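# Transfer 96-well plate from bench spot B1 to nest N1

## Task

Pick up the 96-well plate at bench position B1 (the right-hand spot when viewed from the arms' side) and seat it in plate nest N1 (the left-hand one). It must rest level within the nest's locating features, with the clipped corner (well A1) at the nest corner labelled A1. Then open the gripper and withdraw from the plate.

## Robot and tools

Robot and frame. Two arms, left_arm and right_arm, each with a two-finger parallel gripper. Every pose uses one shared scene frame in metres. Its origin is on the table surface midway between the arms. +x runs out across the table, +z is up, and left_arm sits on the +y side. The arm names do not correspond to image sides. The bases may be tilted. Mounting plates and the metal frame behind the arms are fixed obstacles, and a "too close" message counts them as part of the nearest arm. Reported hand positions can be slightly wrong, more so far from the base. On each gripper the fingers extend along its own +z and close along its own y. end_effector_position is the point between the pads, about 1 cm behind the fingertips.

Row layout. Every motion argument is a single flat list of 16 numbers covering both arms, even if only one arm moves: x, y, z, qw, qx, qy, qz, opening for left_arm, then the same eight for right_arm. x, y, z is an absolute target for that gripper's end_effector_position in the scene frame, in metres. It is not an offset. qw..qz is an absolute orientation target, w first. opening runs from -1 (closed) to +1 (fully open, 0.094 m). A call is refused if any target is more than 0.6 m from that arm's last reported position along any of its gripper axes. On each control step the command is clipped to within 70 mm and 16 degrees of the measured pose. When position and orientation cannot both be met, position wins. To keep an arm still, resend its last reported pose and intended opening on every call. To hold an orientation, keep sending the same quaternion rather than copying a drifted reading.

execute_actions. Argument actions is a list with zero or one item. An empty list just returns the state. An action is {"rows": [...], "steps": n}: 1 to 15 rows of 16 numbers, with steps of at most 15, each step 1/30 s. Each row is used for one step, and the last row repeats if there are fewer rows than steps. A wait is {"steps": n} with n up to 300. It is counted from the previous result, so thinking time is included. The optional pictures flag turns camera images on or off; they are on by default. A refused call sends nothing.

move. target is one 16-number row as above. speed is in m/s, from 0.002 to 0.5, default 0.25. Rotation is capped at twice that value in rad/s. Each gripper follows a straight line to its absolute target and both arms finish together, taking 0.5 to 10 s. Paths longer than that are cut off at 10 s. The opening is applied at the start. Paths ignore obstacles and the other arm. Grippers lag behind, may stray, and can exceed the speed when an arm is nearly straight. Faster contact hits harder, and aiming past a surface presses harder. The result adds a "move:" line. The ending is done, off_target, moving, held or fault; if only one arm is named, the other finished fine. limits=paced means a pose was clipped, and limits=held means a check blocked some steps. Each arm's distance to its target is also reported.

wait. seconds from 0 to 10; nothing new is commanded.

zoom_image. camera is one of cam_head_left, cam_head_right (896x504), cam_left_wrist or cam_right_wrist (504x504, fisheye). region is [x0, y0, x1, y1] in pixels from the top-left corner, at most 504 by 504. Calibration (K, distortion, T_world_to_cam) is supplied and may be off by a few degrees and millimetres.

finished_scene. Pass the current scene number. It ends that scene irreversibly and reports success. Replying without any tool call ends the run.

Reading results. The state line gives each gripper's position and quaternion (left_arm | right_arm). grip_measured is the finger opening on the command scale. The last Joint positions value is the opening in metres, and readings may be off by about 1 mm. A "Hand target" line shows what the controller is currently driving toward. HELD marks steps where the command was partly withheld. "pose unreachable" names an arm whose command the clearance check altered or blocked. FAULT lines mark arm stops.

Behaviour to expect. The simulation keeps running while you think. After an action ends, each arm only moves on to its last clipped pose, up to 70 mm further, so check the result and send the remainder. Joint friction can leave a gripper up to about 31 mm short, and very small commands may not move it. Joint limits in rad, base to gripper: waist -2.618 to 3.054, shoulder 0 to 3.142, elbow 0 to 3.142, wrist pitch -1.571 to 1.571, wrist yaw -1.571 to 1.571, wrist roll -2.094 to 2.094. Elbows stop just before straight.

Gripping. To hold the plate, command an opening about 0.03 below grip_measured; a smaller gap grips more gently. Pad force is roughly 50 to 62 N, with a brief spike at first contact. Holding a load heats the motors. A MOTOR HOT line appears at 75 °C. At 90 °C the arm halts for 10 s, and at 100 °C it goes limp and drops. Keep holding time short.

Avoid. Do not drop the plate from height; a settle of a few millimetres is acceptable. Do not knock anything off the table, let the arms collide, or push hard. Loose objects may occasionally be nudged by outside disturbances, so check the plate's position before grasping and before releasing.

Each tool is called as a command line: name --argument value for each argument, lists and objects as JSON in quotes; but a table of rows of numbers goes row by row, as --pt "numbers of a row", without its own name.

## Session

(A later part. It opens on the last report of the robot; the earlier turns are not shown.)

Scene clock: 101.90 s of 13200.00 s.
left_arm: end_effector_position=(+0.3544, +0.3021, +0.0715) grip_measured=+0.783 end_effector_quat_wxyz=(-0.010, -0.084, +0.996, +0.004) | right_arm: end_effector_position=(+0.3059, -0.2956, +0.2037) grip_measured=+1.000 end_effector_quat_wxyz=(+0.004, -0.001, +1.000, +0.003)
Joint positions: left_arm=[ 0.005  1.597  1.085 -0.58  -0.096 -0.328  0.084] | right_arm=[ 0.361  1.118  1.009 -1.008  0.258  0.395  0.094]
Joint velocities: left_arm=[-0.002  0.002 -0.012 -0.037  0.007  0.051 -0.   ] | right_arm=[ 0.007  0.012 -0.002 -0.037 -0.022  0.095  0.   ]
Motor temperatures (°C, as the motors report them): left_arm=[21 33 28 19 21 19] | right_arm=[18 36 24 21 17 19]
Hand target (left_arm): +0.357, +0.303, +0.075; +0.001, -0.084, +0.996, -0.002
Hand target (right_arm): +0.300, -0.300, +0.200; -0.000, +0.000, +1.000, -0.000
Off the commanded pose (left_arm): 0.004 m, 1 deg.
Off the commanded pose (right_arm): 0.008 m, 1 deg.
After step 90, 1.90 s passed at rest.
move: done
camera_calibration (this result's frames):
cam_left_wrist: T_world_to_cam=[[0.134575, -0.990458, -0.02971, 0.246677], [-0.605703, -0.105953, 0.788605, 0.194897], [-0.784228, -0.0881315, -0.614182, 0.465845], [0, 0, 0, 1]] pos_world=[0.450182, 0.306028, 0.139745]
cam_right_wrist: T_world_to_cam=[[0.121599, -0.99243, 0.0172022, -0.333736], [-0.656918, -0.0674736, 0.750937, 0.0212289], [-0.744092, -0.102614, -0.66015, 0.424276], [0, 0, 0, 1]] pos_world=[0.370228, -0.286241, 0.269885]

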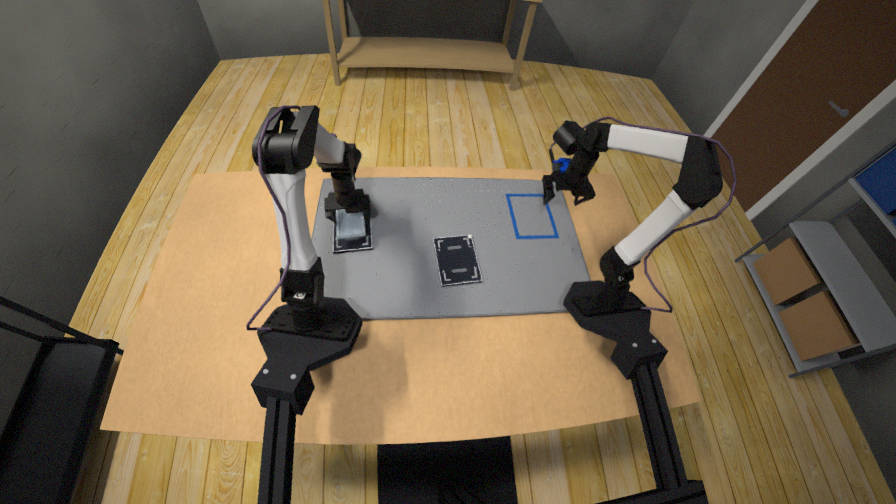

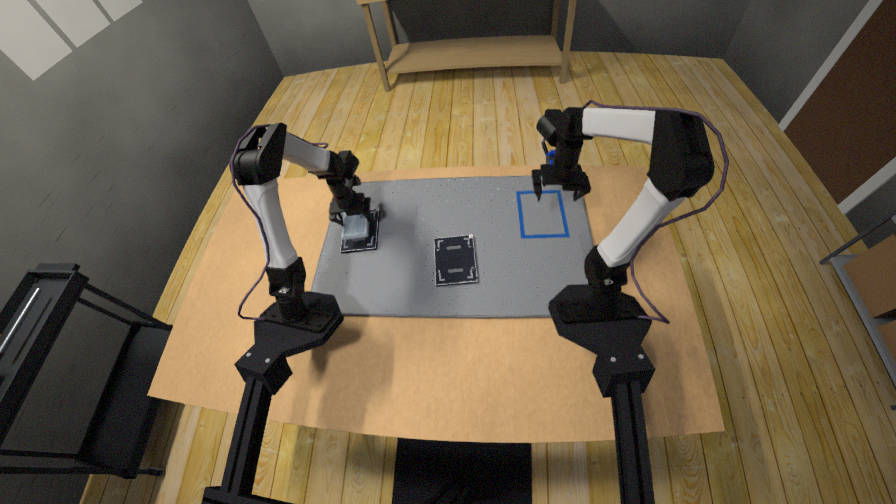

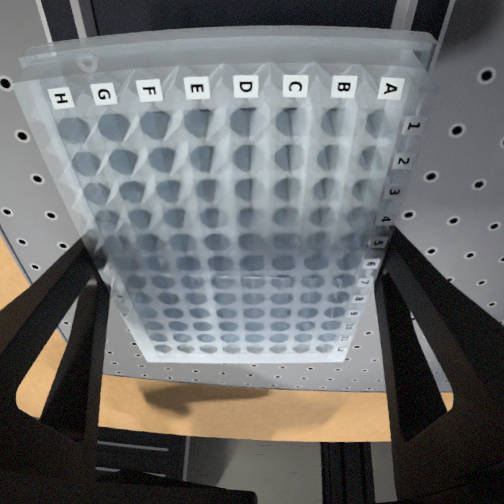

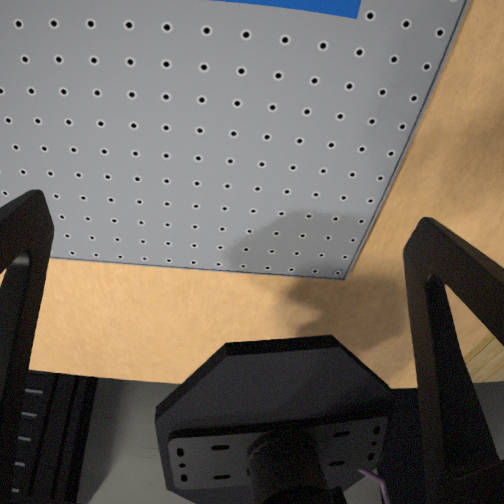

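move --target '[0.352,0.303,0.045,0,-0.083,0.9966,0,0.74,0.3,-0.3,0.2,0,0,1,0,1]' --speed 0.012

zoom_image --camera "cam_head_right" --region '[300,170,420,270]'

Scene clock: 106.07 s of 13200.00 s.
left_arm: end_effector_position=(+0.3562, +0.2998, +0.0519) grip_measured=+0.783 end_effector_quat_wxyz=(+0.004, -0.083, +0.997, -0.000) | right_arm: end_effector_position=(+0.3059, -0.2956, +0.2037) grip_measured=+1.000 end_effector_quat_wxyz=(+0.004, -0.001, +1.000, +0.003)
Joint positions: left_arm=[ 0.005  1.638  1.047 -0.469 -0.095 -0.324  0.084] | right_arm=[ 0.361  1.118  1.009 -1.008  0.258  0.395  0.094]
Joint velocities: left_arm=[ 0.012 -0.002 -0.017  0.037  0.022  0.051 -0.001] | right_arm=[ 0.002 -0.007 -0.012  0.037 -0.037 -0.022  0.   ]
Motor temperatures (°C, as the motors report them): left_arm=[21 32 28 19 21 19] | right_arm=[18 36 24 21 17 19]
Hand target (left_arm): +0.352, +0.303, +0.045; -0.000, -0.083, +0.997, -0.000
Hand target (right_arm): +0.300, -0.300, +0.200; -0.000, +0.000, +1.000, -0.000
Off the commanded pose (left_arm): 0.009 m, 0 deg.
Off the commanded pose (right_arm): 0.008 m, 1 deg.
move: done
camera_calibration (this result's frames):
cam_left_wrist: T_world_to_cam=[[0.133599, -0.990837, -0.0198308, 0.243479], [-0.629128, -0.100255, 0.770809, 0.218749], [-0.765734, -0.0905031, -0.636758, 0.450345], [0, 0, 0, 1]] pos_world=[0.449937, 0.303937, 0.122976]
cam_right_wrist: T_world_to_cam=[[0.121599, -0.99243, 0.0172022, -0.333736], [-0.656918, -0.0674736, 0.750937, 0.0212289], [-0.744092, -0.102614, -0.66015, 0.424276], [0, 0, 0, 1]] pos_world=[0.370228, -0.286241, 0.269885]

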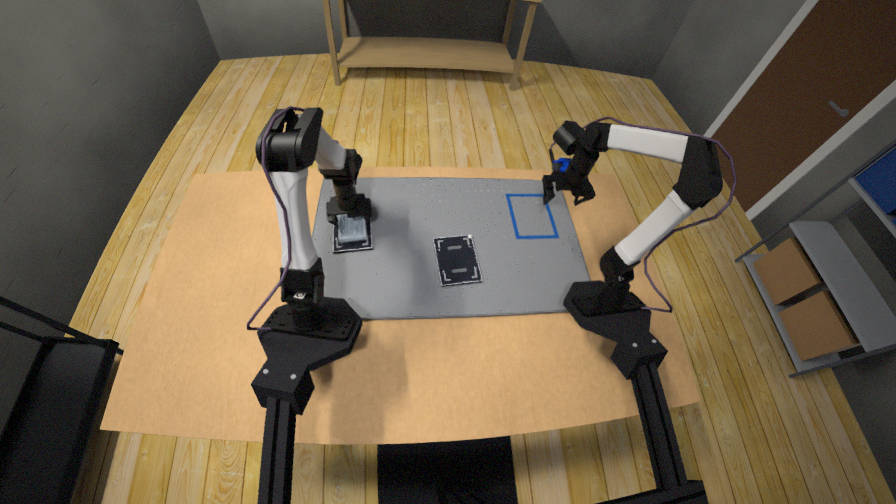

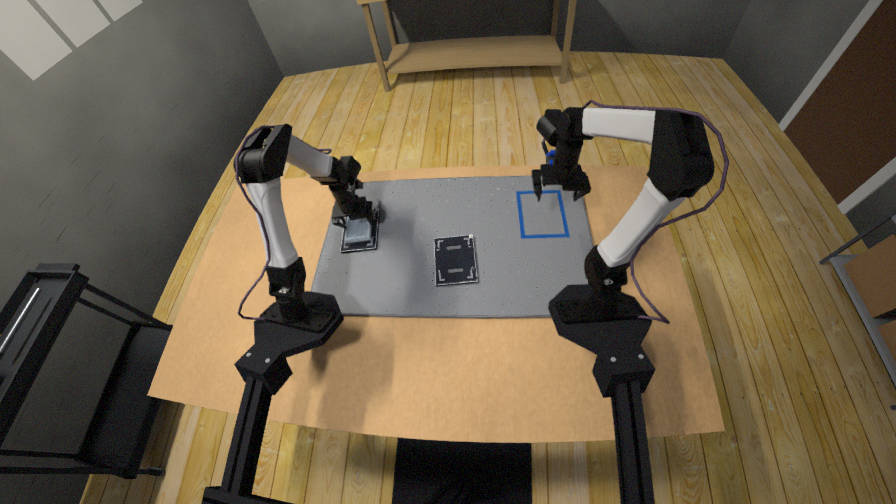

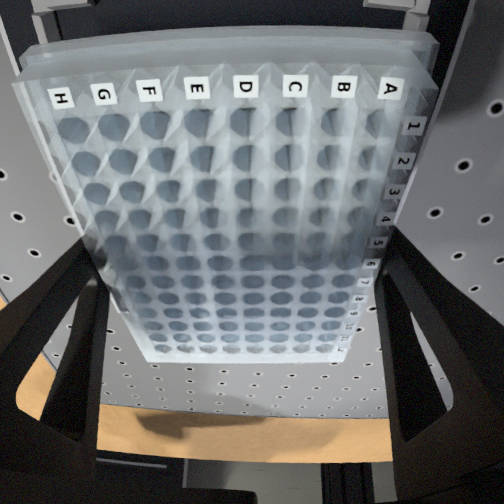

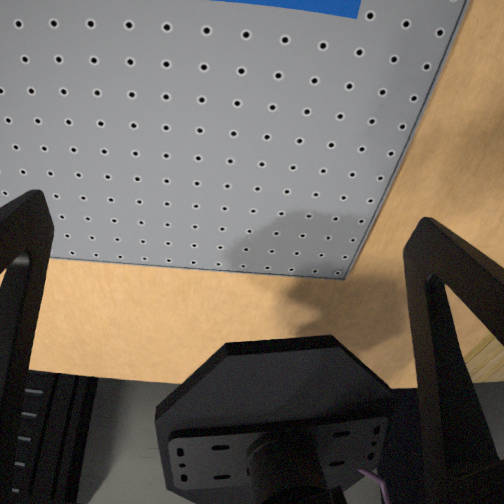

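Region (300, 170, 420, 270) of cam_head_right's 896x504 image, scaled by 4.200, with more detail than that image has.

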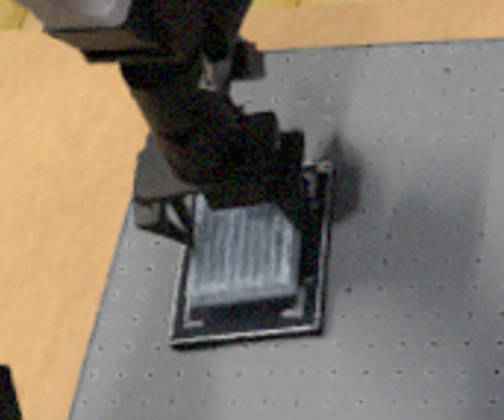

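move --target '[0.352,0.309,0.032,0,-0.083,0.9966,0,0.74,0.3,-0.3,0.2,0,0,1,0,1]' --speed 0.007

Scene clock: 112.93 s of 13200.00 s.
left_arm: end_effector_position=(+0.3607, +0.3060, +0.0402) grip_measured=+0.783 end_effector_quat_wxyz=(+0.009, -0.084, +0.996, -0.000) | right_arm: end_effector_position=(+0.3059, -0.2956, +0.2037) grip_measured=+1.000 end_effector_quat_wxyz=(+0.004, -0.001, +1.000, +0.003)
Joint positions: left_arm=[ 0.029  1.674  1.047 -0.421 -0.086 -0.304  0.084] | right_arm=[ 0.361  1.118  1.009 -1.008  0.258  0.395  0.094]
Joint velocities: left_arm=[-0.012  0.002  0.007 -0.051  0.037 -0.037 -0.   ] | right_arm=[-0.022  0.017 -0.017 -0.037 -0.037 -0.037  0.   ]
Motor temperatures (°C, as the motors report them): left_arm=[21 32 27 19 21 19] | right_arm=[18 36 24 21 17 19]
Hand target (left_arm): +0.352, +0.309, +0.032; -0.000, -0.083, +0.997, -0.000
Hand target (right_arm): +0.300, -0.300, +0.200; -0.000, +0.000, +1.000, -0.000
Off the commanded pose (left_arm): 0.012 m, 1 deg.
Off the commanded pose (right_arm): 0.008 m, 1 deg.
After step 90, 0.43 s passed at rest.
move: off_target (left_arm)
camera_calibration (this result's frames):
cam_left_wrist: T_world_to_cam=[[0.135883, -0.990534, -0.0194623, 0.247922], [-0.636735, -0.102365, 0.764258, 0.234929], [-0.759016, -0.0914573, -0.644617, 0.445063], [0, 0, 0, 1]] pos_world=[0.453708, 0.310328, 0.112174]
cam_right_wrist: T_world_to_cam=[[0.121599, -0.99243, 0.0172022, -0.333736], [-0.656918, -0.0674736, 0.750937, 0.0212289], [-0.744092, -0.102614, -0.66015, 0.424276], [0, 0, 0, 1]] pos_world=[0.370228, -0.286241, 0.269885]

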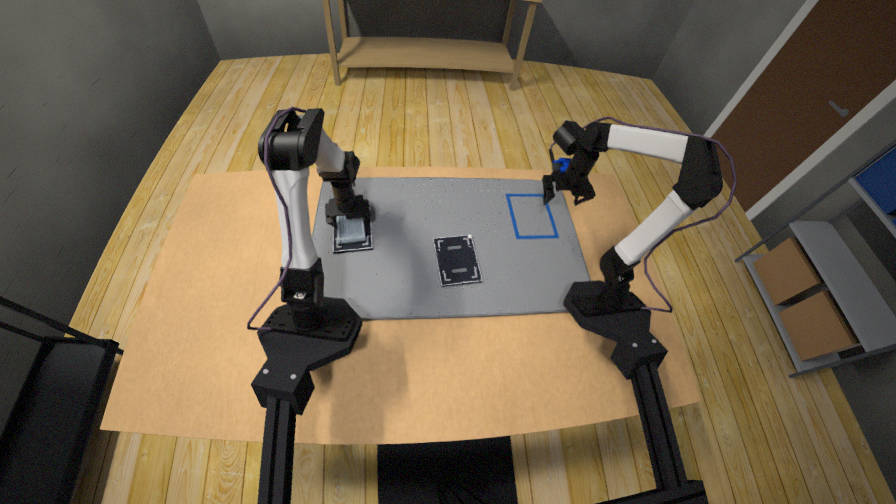

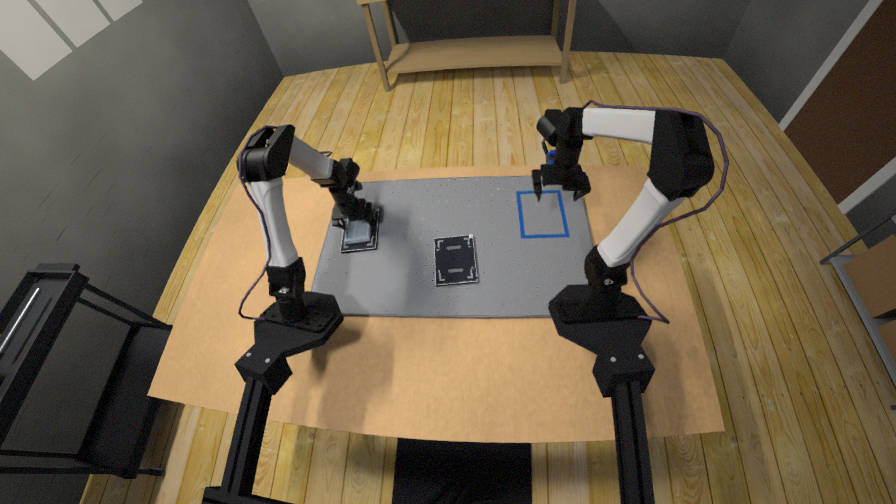

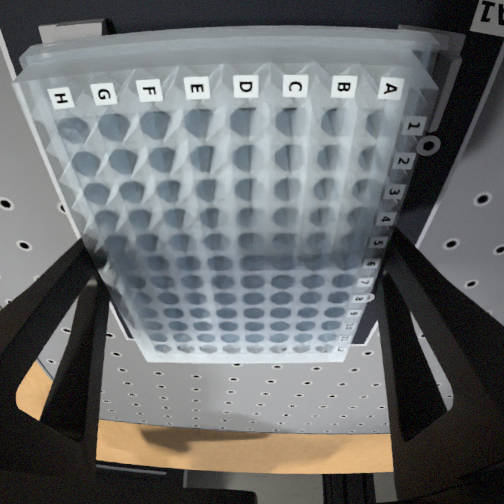

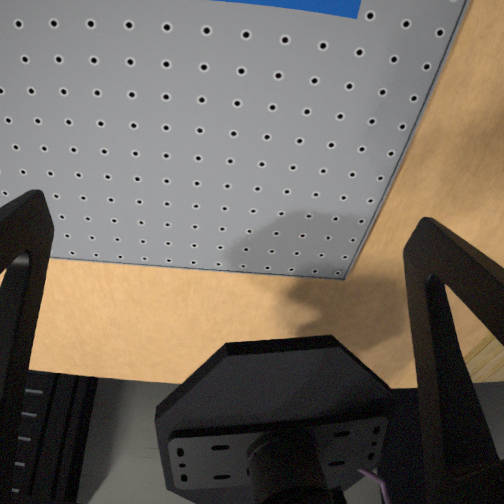

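move --target '[0.349,0.297,0.036,0,-0.083,0.9966,0,0.74,0.3,-0.3,0.2,0,0,1,0,1]' --speed 0.006

Scene clock: 117.33 s of 13200.00 s.
left_arm: end_effector_position=(+0.3549, +0.2989, +0.0388) grip_measured=+0.783 end_effector_quat_wxyz=(+0.004, -0.083, +0.997, -0.003) | right_arm: end_effector_position=(+0.3059, -0.2956, +0.2037) grip_measured=+1.000 end_effector_quat_wxyz=(+0.004, -0.001, +1.000, +0.003)
Joint positions: left_arm=[ 0.008  1.674  1.035 -0.42  -0.088 -0.321  0.084] | right_arm=[ 0.361  1.118  1.009 -1.008  0.258  0.395  0.094]
Joint velocities: left_arm=[ 0.002 -0.027 -0.002 -0.007  0.007  0.007  0.   ] | right_arm=[-0.002 -0.002 -0.002  0.066 -0.037 -0.066  0.   ]
Motor temperatures (°C, as the motors report them): left_arm=[21 32 27 19 21 19] | right_arm=[18 36 24 21 17 19]
Hand target (left_arm): +0.349, +0.297, +0.036; -0.000, -0.083, +0.997, +0.000
Hand target (right_arm): +0.300, -0.300, +0.200; -0.000, +0.000, +1.000, -0.000
Off the commanded pose (left_arm): 0.007 m, 1 deg.
Off the commanded pose (right_arm): 0.008 m, 1 deg.
move: done
camera_calibration (this result's frames):
cam_left_wrist: T_world_to_cam=[[0.133591, -0.990929, -0.0146116, 0.242389], [-0.62917, -0.0961936, 0.771293, 0.226737], [-0.765702, -0.0938443, -0.636313, 0.44193], [0, 0, 0, 1]] pos_world=[0.448662, 0.303474, 0.109866]
cam_right_wrist: T_world_to_cam=[[0.121599, -0.99243, 0.0172022, -0.333736], [-0.656918, -0.0674736, 0.750937, 0.0212289], [-0.744092, -0.102614, -0.66015, 0.424276], [0, 0, 0, 1]] pos_world=[0.370228, -0.286241, 0.269885]

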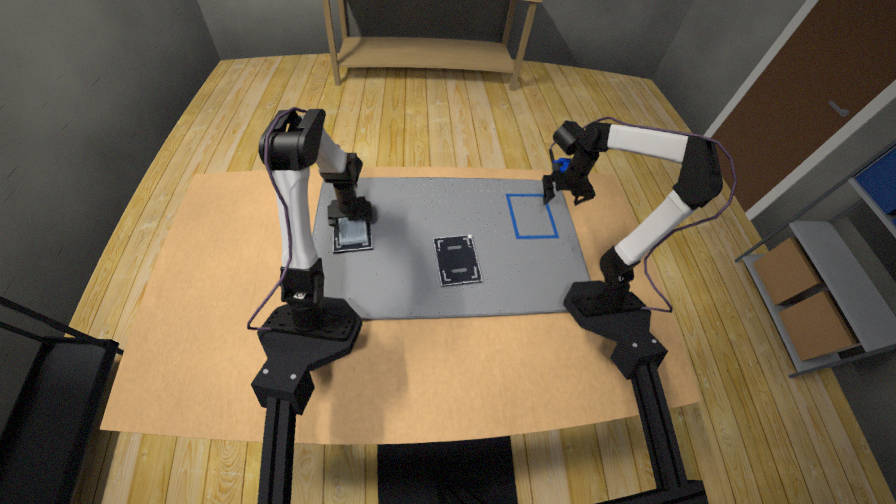

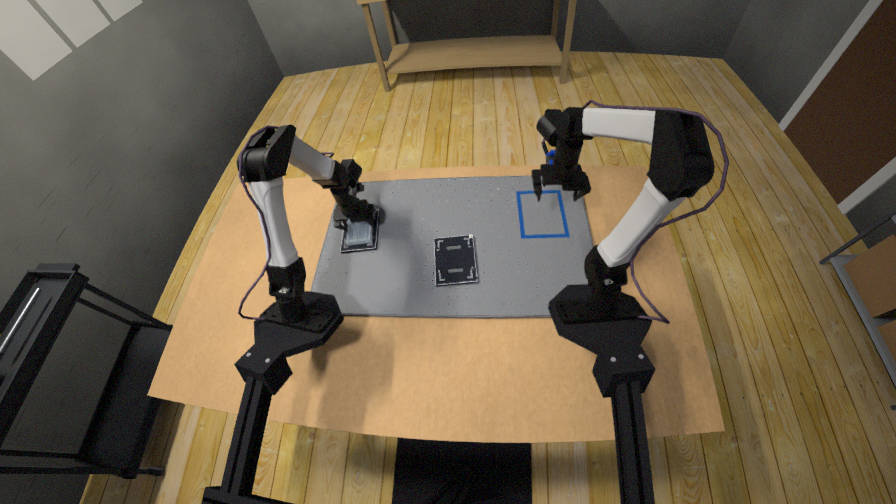

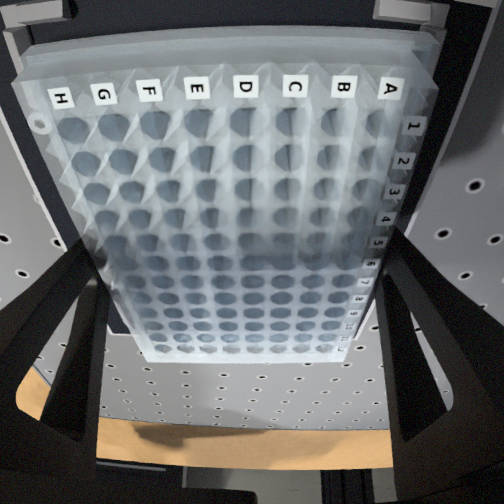

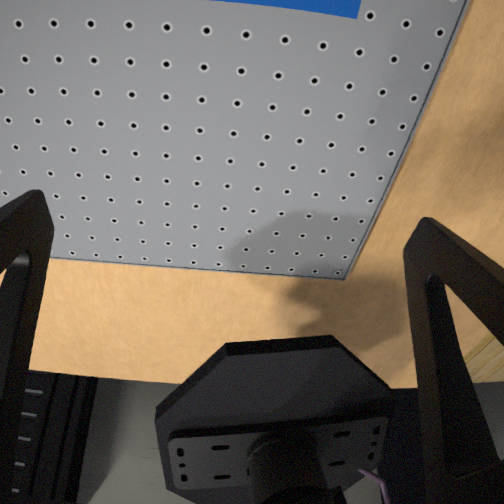

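move --target '[0.352,0.304,0.027,0,-0.083,0.9966,0,0.74,0.3,-0.3,0.2,0,0,1,0,1]' --speed 0.006

Scene clock: 121.03 s of 13200.00 s.
left_arm: end_effector_position=(+0.3553, +0.2999, +0.0359) grip_measured=+0.783 end_effector_quat_wxyz=(+0.004, -0.084, +0.996, -0.003) | right_arm: end_effector_position=(+0.3059, -0.2956, +0.2037) grip_measured=+1.000 end_effector_quat_wxyz=(+0.004, -0.001, +1.000, +0.003)
Joint positions: left_arm=[ 0.013  1.684  1.035 -0.41  -0.085 -0.318  0.084] | right_arm=[ 0.361  1.118  1.009 -1.008  0.258  0.395  0.094]
Joint velocities: left_arm=[-0.022 -0.012  0.002 -0.051 -0.007  0.051  0.   ] | right_arm=[-0.002  0.007 -0.002 -0.037  0.037 -0.095  0.   ]
Motor temperatures (°C, as the motors report them): left_arm=[21 32 27 19 21 19] | right_arm=[18 35 24 21 17 19]
Hand target (left_arm): +0.352, +0.304, +0.027; +0.000, -0.083, +0.997, -0.000
Hand target (right_arm): +0.300, -0.300, +0.200; -0.000, +0.000, +1.000, -0.000
Off the commanded pose (left_arm): 0.010 m, 1 deg.
Off the commanded pose (right_arm): 0.008 m, 1 deg.
move: done
camera_calibration (this result's frames):
cam_left_wrist: T_world_to_cam=[[0.135287, -0.99071, -0.0138104, 0.242601], [-0.62893, -0.0966377, 0.771433, 0.229359], [-0.765601, -0.0956793, -0.636161, 0.440942], [0, 0, 0, 1]] pos_world=[0.449015, 0.304701, 0.106926]
cam_right_wrist: T_world_to_cam=[[0.121599, -0.99243, 0.0172022, -0.333736], [-0.656918, -0.0674736, 0.750937, 0.0212289], [-0.744092, -0.102614, -0.66015, 0.424276], [0, 0, 0, 1]] pos_world=[0.370228, -0.286241, 0.269885]

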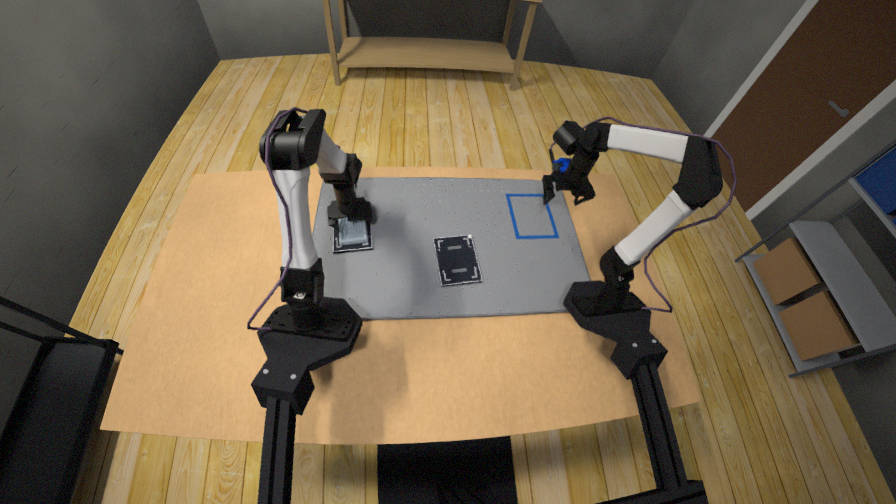

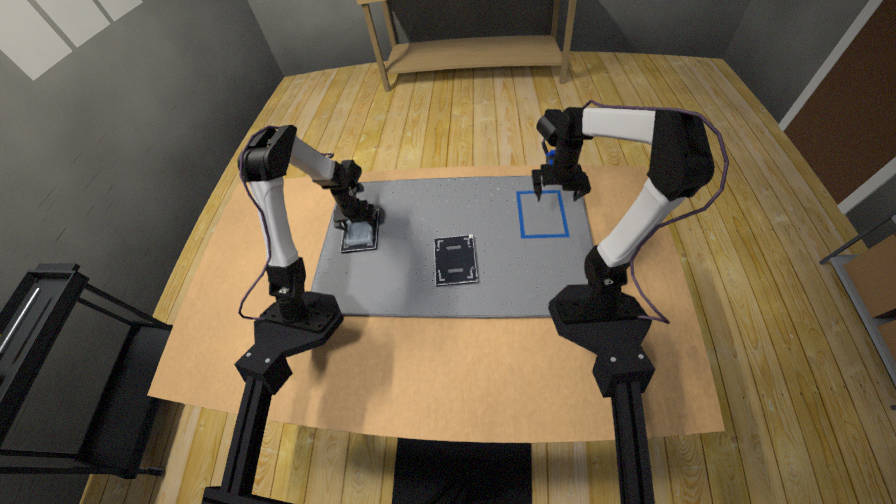

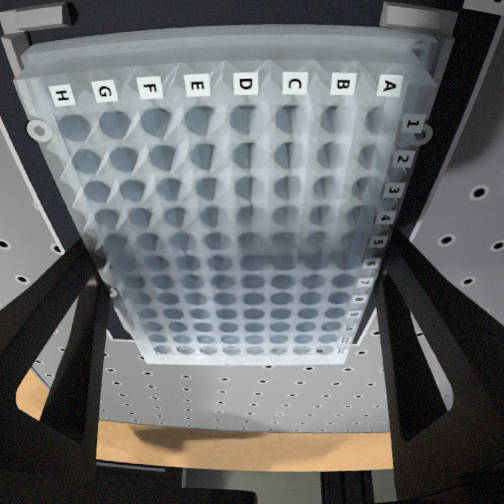

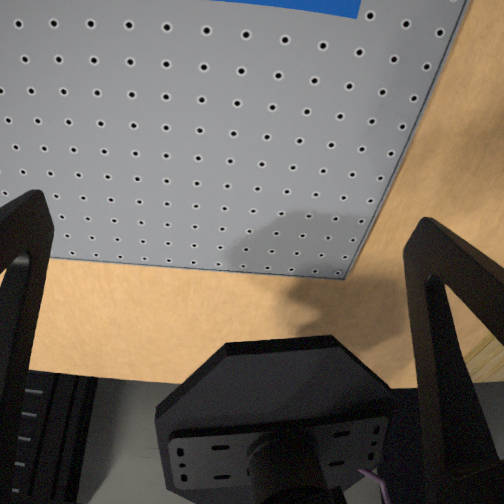

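move --target '[0.361,0.306,0.040,0,-0.083,0.9966,0,0.74,0.3,-0.3,0.2,0,0,1,0,1]' --speed 0.006

Scene clock: 124.80 s of 13200.00 s.
left_arm: end_effector_position=(+0.3562, +0.3023, +0.0378) grip_measured=+0.783 end_effector_quat_wxyz=(-0.000, -0.082, +0.997, -0.001) | right_arm: end_effector_position=(+0.3059, -0.2956, +0.2037) grip_measured=+1.000 end_effector_quat_wxyz=(+0.004, -0.001, +1.000, +0.003)
Joint positions: left_arm=[ 0.019  1.684  1.048 -0.432 -0.083 -0.31   0.084] | right_arm=[ 0.361  1.118  1.009 -1.008  0.258  0.395  0.094]
Joint velocities: left_arm=[ 0.002 -0.012 -0.012  0.081 -0.007  0.007 -0.   ] | right_arm=[-0.007 -0.012 -0.022 -0.007 -0.007 -0.022  0.   ]
Motor temperatures (°C, as the motors report them): left_arm=[20 32 27 19 21 19] | right_arm=[18 35 24 21 17 19]
Hand target (left_arm): +0.361, +0.306, +0.040; +0.000, -0.083, +0.997, -0.000
Hand target (right_arm): +0.300, -0.300, +0.200; -0.000, +0.000, +1.000, -0.000
Off the commanded pose (left_arm): 0.006 m, 0 deg.
Off the commanded pose (right_arm): 0.008 m, 1 deg.
move: done
camera_calibration (this result's frames):
cam_left_wrist: T_world_to_cam=[[0.13171, -0.991128, -0.0178387, 0.246436], [-0.622696, -0.0967248, 0.776462, 0.226305], [-0.771299, -0.0911601, -0.629911, 0.44356], [0, 0, 0, 1]] pos_world=[0.450578, 0.306574, 0.108082]
cam_right_wrist: T_world_to_cam=[[0.121599, -0.99243, 0.0172022, -0.333736], [-0.656918, -0.0674736, 0.750937, 0.0212289], [-0.744092, -0.102614, -0.66015, 0.424276], [0, 0, 0, 1]] pos_world=[0.370228, -0.286241, 0.269885]

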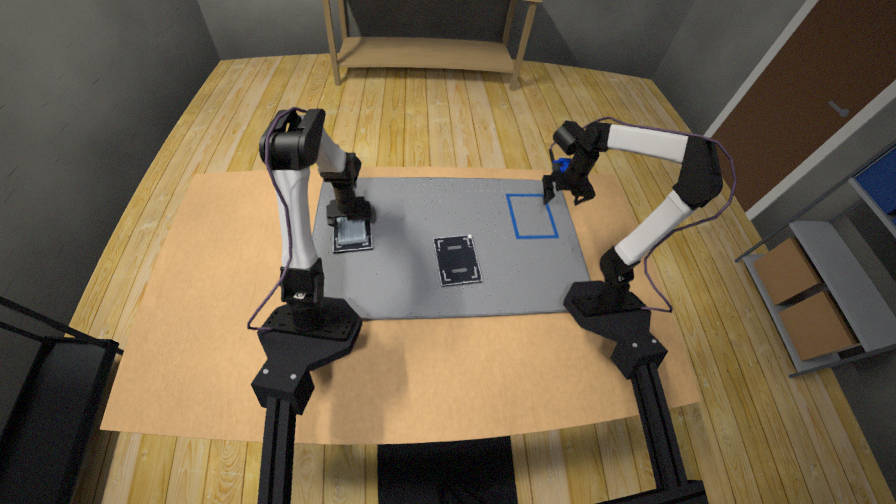

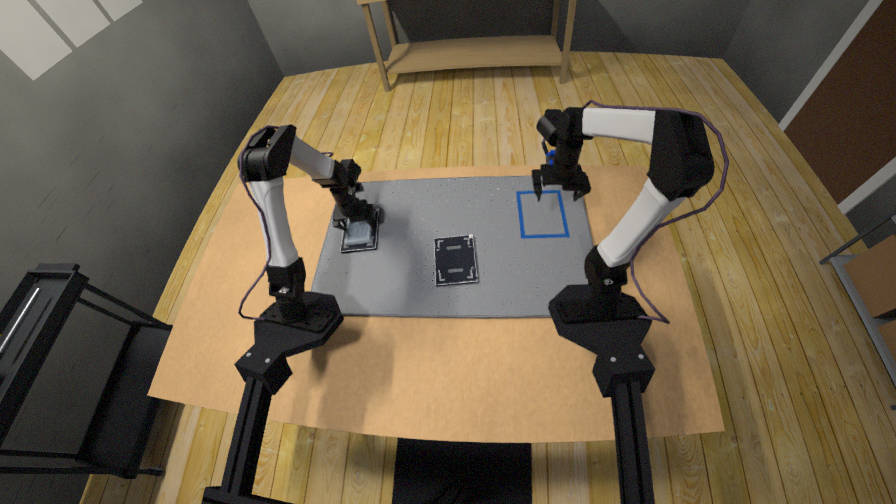

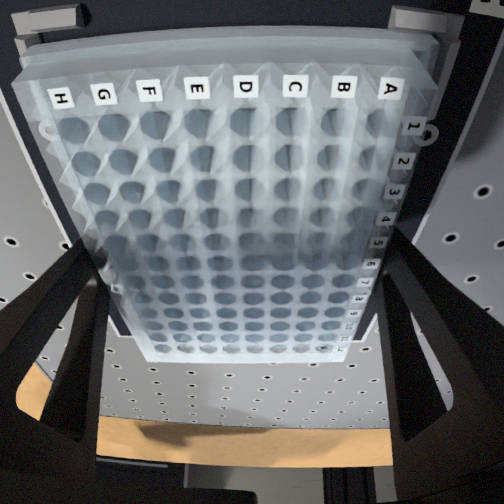

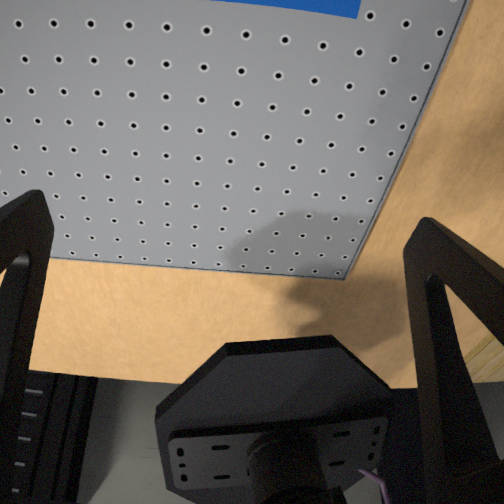

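move --target '[0.358,0.304,0.024,0,-0.083,0.9966,0,0.74,0.3,-0.3,0.2,0,0,1,0,1]' --speed 0.006

zoom_image --camera "cam_head_right" --region '[320,190,400,260]'

Scene clock: 129.17 s of 13200.00 s.
left_arm: end_effector_position=(+0.3559, +0.3022, +0.0356) grip_measured=+0.783 end_effector_quat_wxyz=(-0.001, -0.079, +0.997, -0.001) | right_arm: end_effector_position=(+0.3059, -0.2956, +0.2037) grip_measured=+1.000 end_effector_quat_wxyz=(+0.004, -0.001, +1.000, +0.003)
Joint positions: left_arm=[ 0.019  1.691  1.049 -0.427 -0.083 -0.303  0.084] | right_arm=[ 0.361  1.118  1.009 -1.008  0.258  0.395  0.094]
Joint velocities: left_arm=[-0.002  0.007  0.002 -0.007 -0.022  0.007 -0.   ] | right_arm=[-0.012  0.002  0.007  0.051 -0.007 -0.051  0.   ]
Motor temperatures (°C, as the motors report them): left_arm=[20 32 27 19 21 19] | right_arm=[18 35 24 21 17 19]
Hand target (left_arm): +0.358, +0.304, +0.024; -0.000, -0.083, +0.997, -0.000
Hand target (right_arm): +0.300, -0.300, +0.200; -0.000, +0.000, +1.000, -0.000
Off the commanded pose (left_arm): 0.012 m, 0 deg.
Off the commanded pose (right_arm): 0.008 m, 1 deg.
move: off_target (left_arm)
camera_calibration (this result's frames):
cam_left_wrist: T_world_to_cam=[[0.125044, -0.99198, -0.018445, 0.248953], [-0.62159, -0.0928176, 0.777825, 0.226214], [-0.773298, -0.0857972, -0.628211, 0.440838], [0, 0, 0, 1]] pos_world=[0.450381, 0.305775, 0.105577]
cam_right_wrist: T_world_to_cam=[[0.121599, -0.99243, 0.0172022, -0.333736], [-0.656918, -0.0674736, 0.750937, 0.0212289], [-0.744092, -0.102614, -0.66015, 0.424276], [0, 0, 0, 1]] pos_world=[0.370228, -0.286241, 0.269885]

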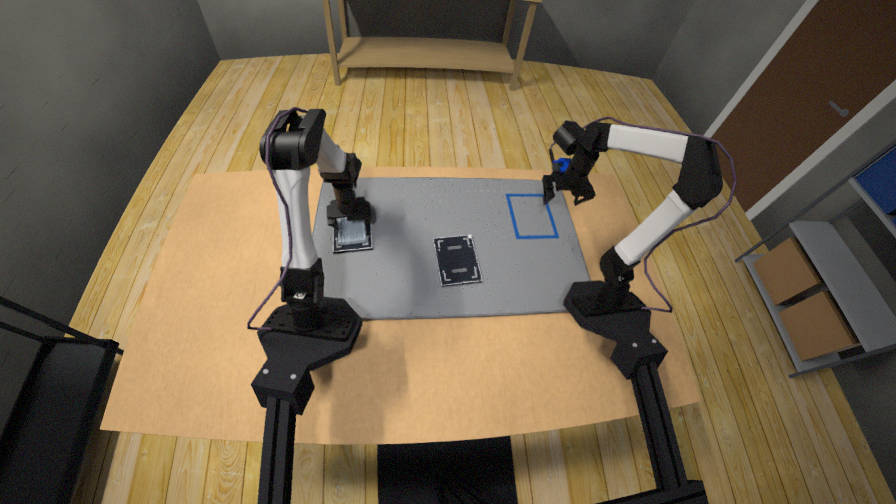

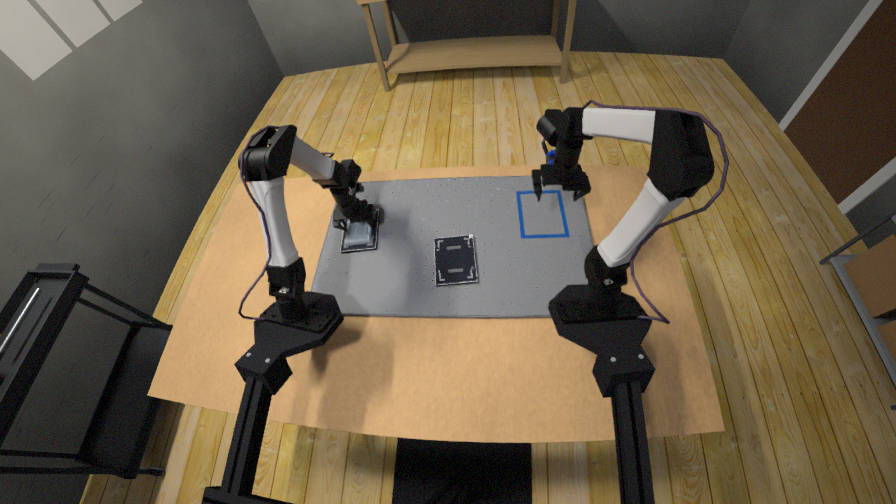

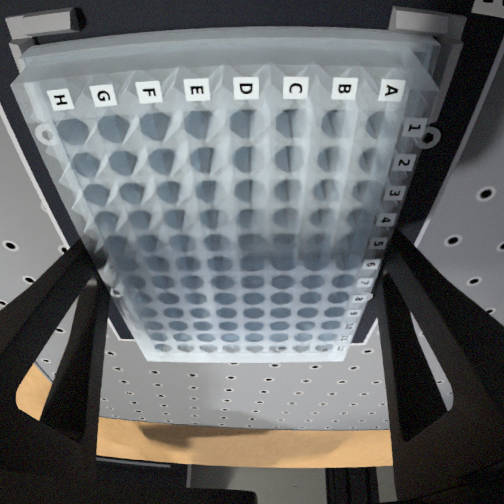

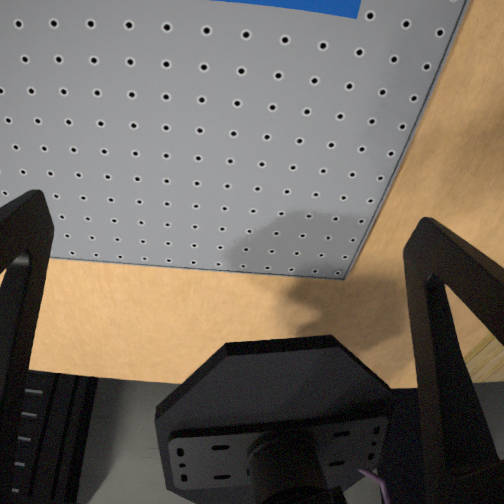

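Region (320, 190, 400, 260) of cam_head_right's 896x504 image, scaled by 6.300, with more detail than that image has; it fills the top 441 rows of this view, and the rest is white.

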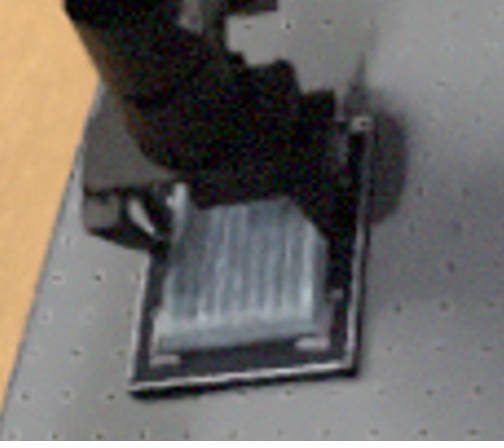

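move --target '[0.365,0.305,0.029,0,-0.070,0.9975,0,0.74,0.3,-0.3,0.2,0,0,1,0,1]' --speed 0.005

Scene clock: 133.90 s of 13200.00 s.
left_arm: end_effector_position=(+0.3566, +0.3024, +0.0339) grip_measured=+0.783 end_effector_quat_wxyz=(-0.006, -0.068, +0.998, +0.000) | right_arm: end_effector_position=(+0.3059, -0.2956, +0.2037) grip_measured=+1.000 end_effector_quat_wxyz=(+0.004, -0.001, +1.000, +0.003)
Joint positions: left_arm=[ 0.021  1.704  1.064 -0.44  -0.083 -0.282  0.084] | right_arm=[ 0.361  1.118  1.009 -1.008  0.258  0.395  0.094]
Joint velocities: left_arm=[-0.012 -0.002 -0.002  0.022  0.007  0.007 -0.   ] | right_arm=[-0.027 -0.017 -0.007 -0.066  0.037 -0.007  0.   ]
Motor temperatures (°C, as the motors report them): left_arm=[20 31 27 19 21 19] | right_arm=[18 35 24 21 17 19]
Hand target (left_arm): +0.365, +0.305, +0.029; +0.000, -0.070, +0.998, +0.000
Hand target (right_arm): +0.300, -0.300, +0.200; -0.000, +0.000, +1.000, -0.000
Off the commanded pose (left_arm): 0.010 m, 1 deg.
Off the commanded pose (right_arm): 0.008 m, 1 deg.
move: done
camera_calibration (this result's frames):
cam_left_wrist: T_world_to_cam=[[0.10378, -0.994371, -0.0213752, 0.257455], [-0.615822, -0.0811183, 0.783698, 0.222147], [-0.78102, -0.0681687, -0.620774, 0.437582], [0, 0, 0, 1]] pos_world=[0.451845, 0.303856, 0.103047]
cam_right_wrist: T_world_to_cam=[[0.121599, -0.99243, 0.0172022, -0.333736], [-0.656918, -0.0674736, 0.750937, 0.0212289], [-0.744092, -0.102614, -0.66015, 0.424276], [0, 0, 0, 1]] pos_world=[0.370228, -0.286241, 0.269885]

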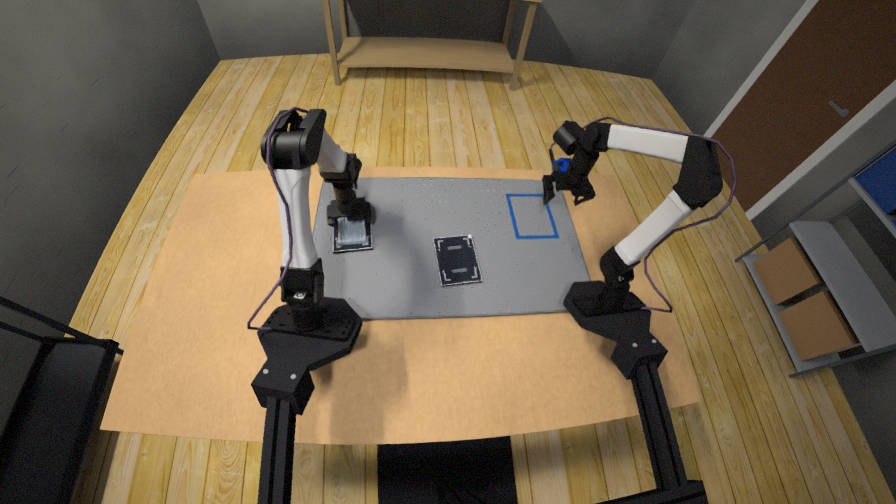

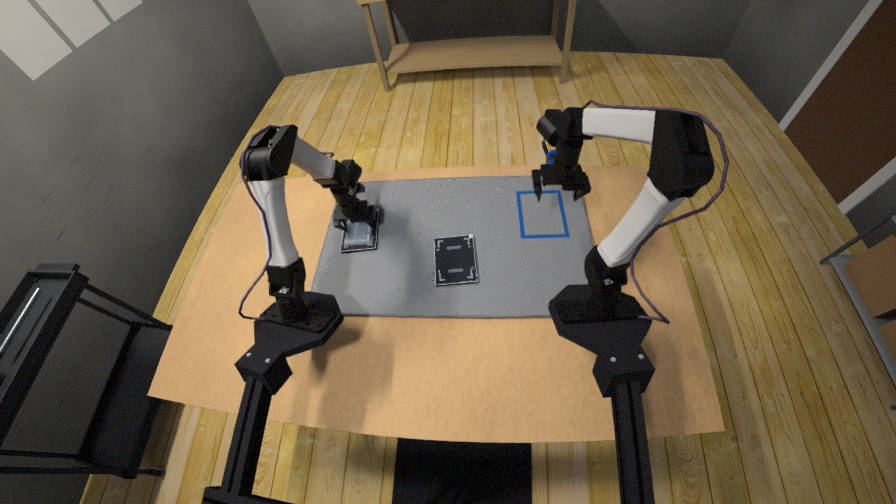

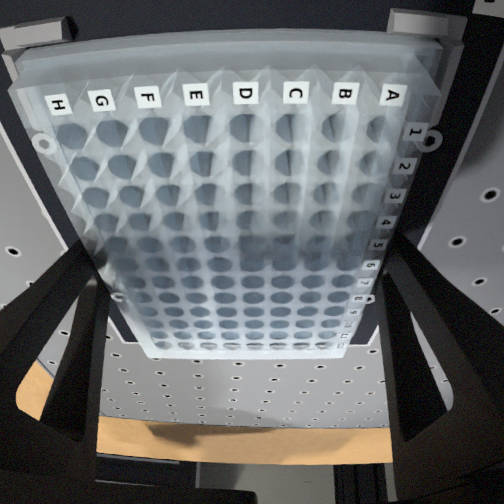

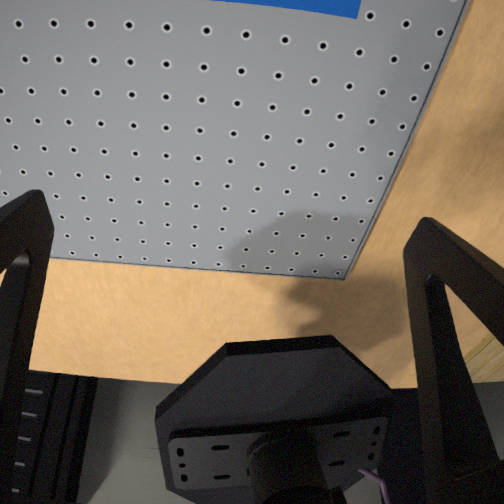

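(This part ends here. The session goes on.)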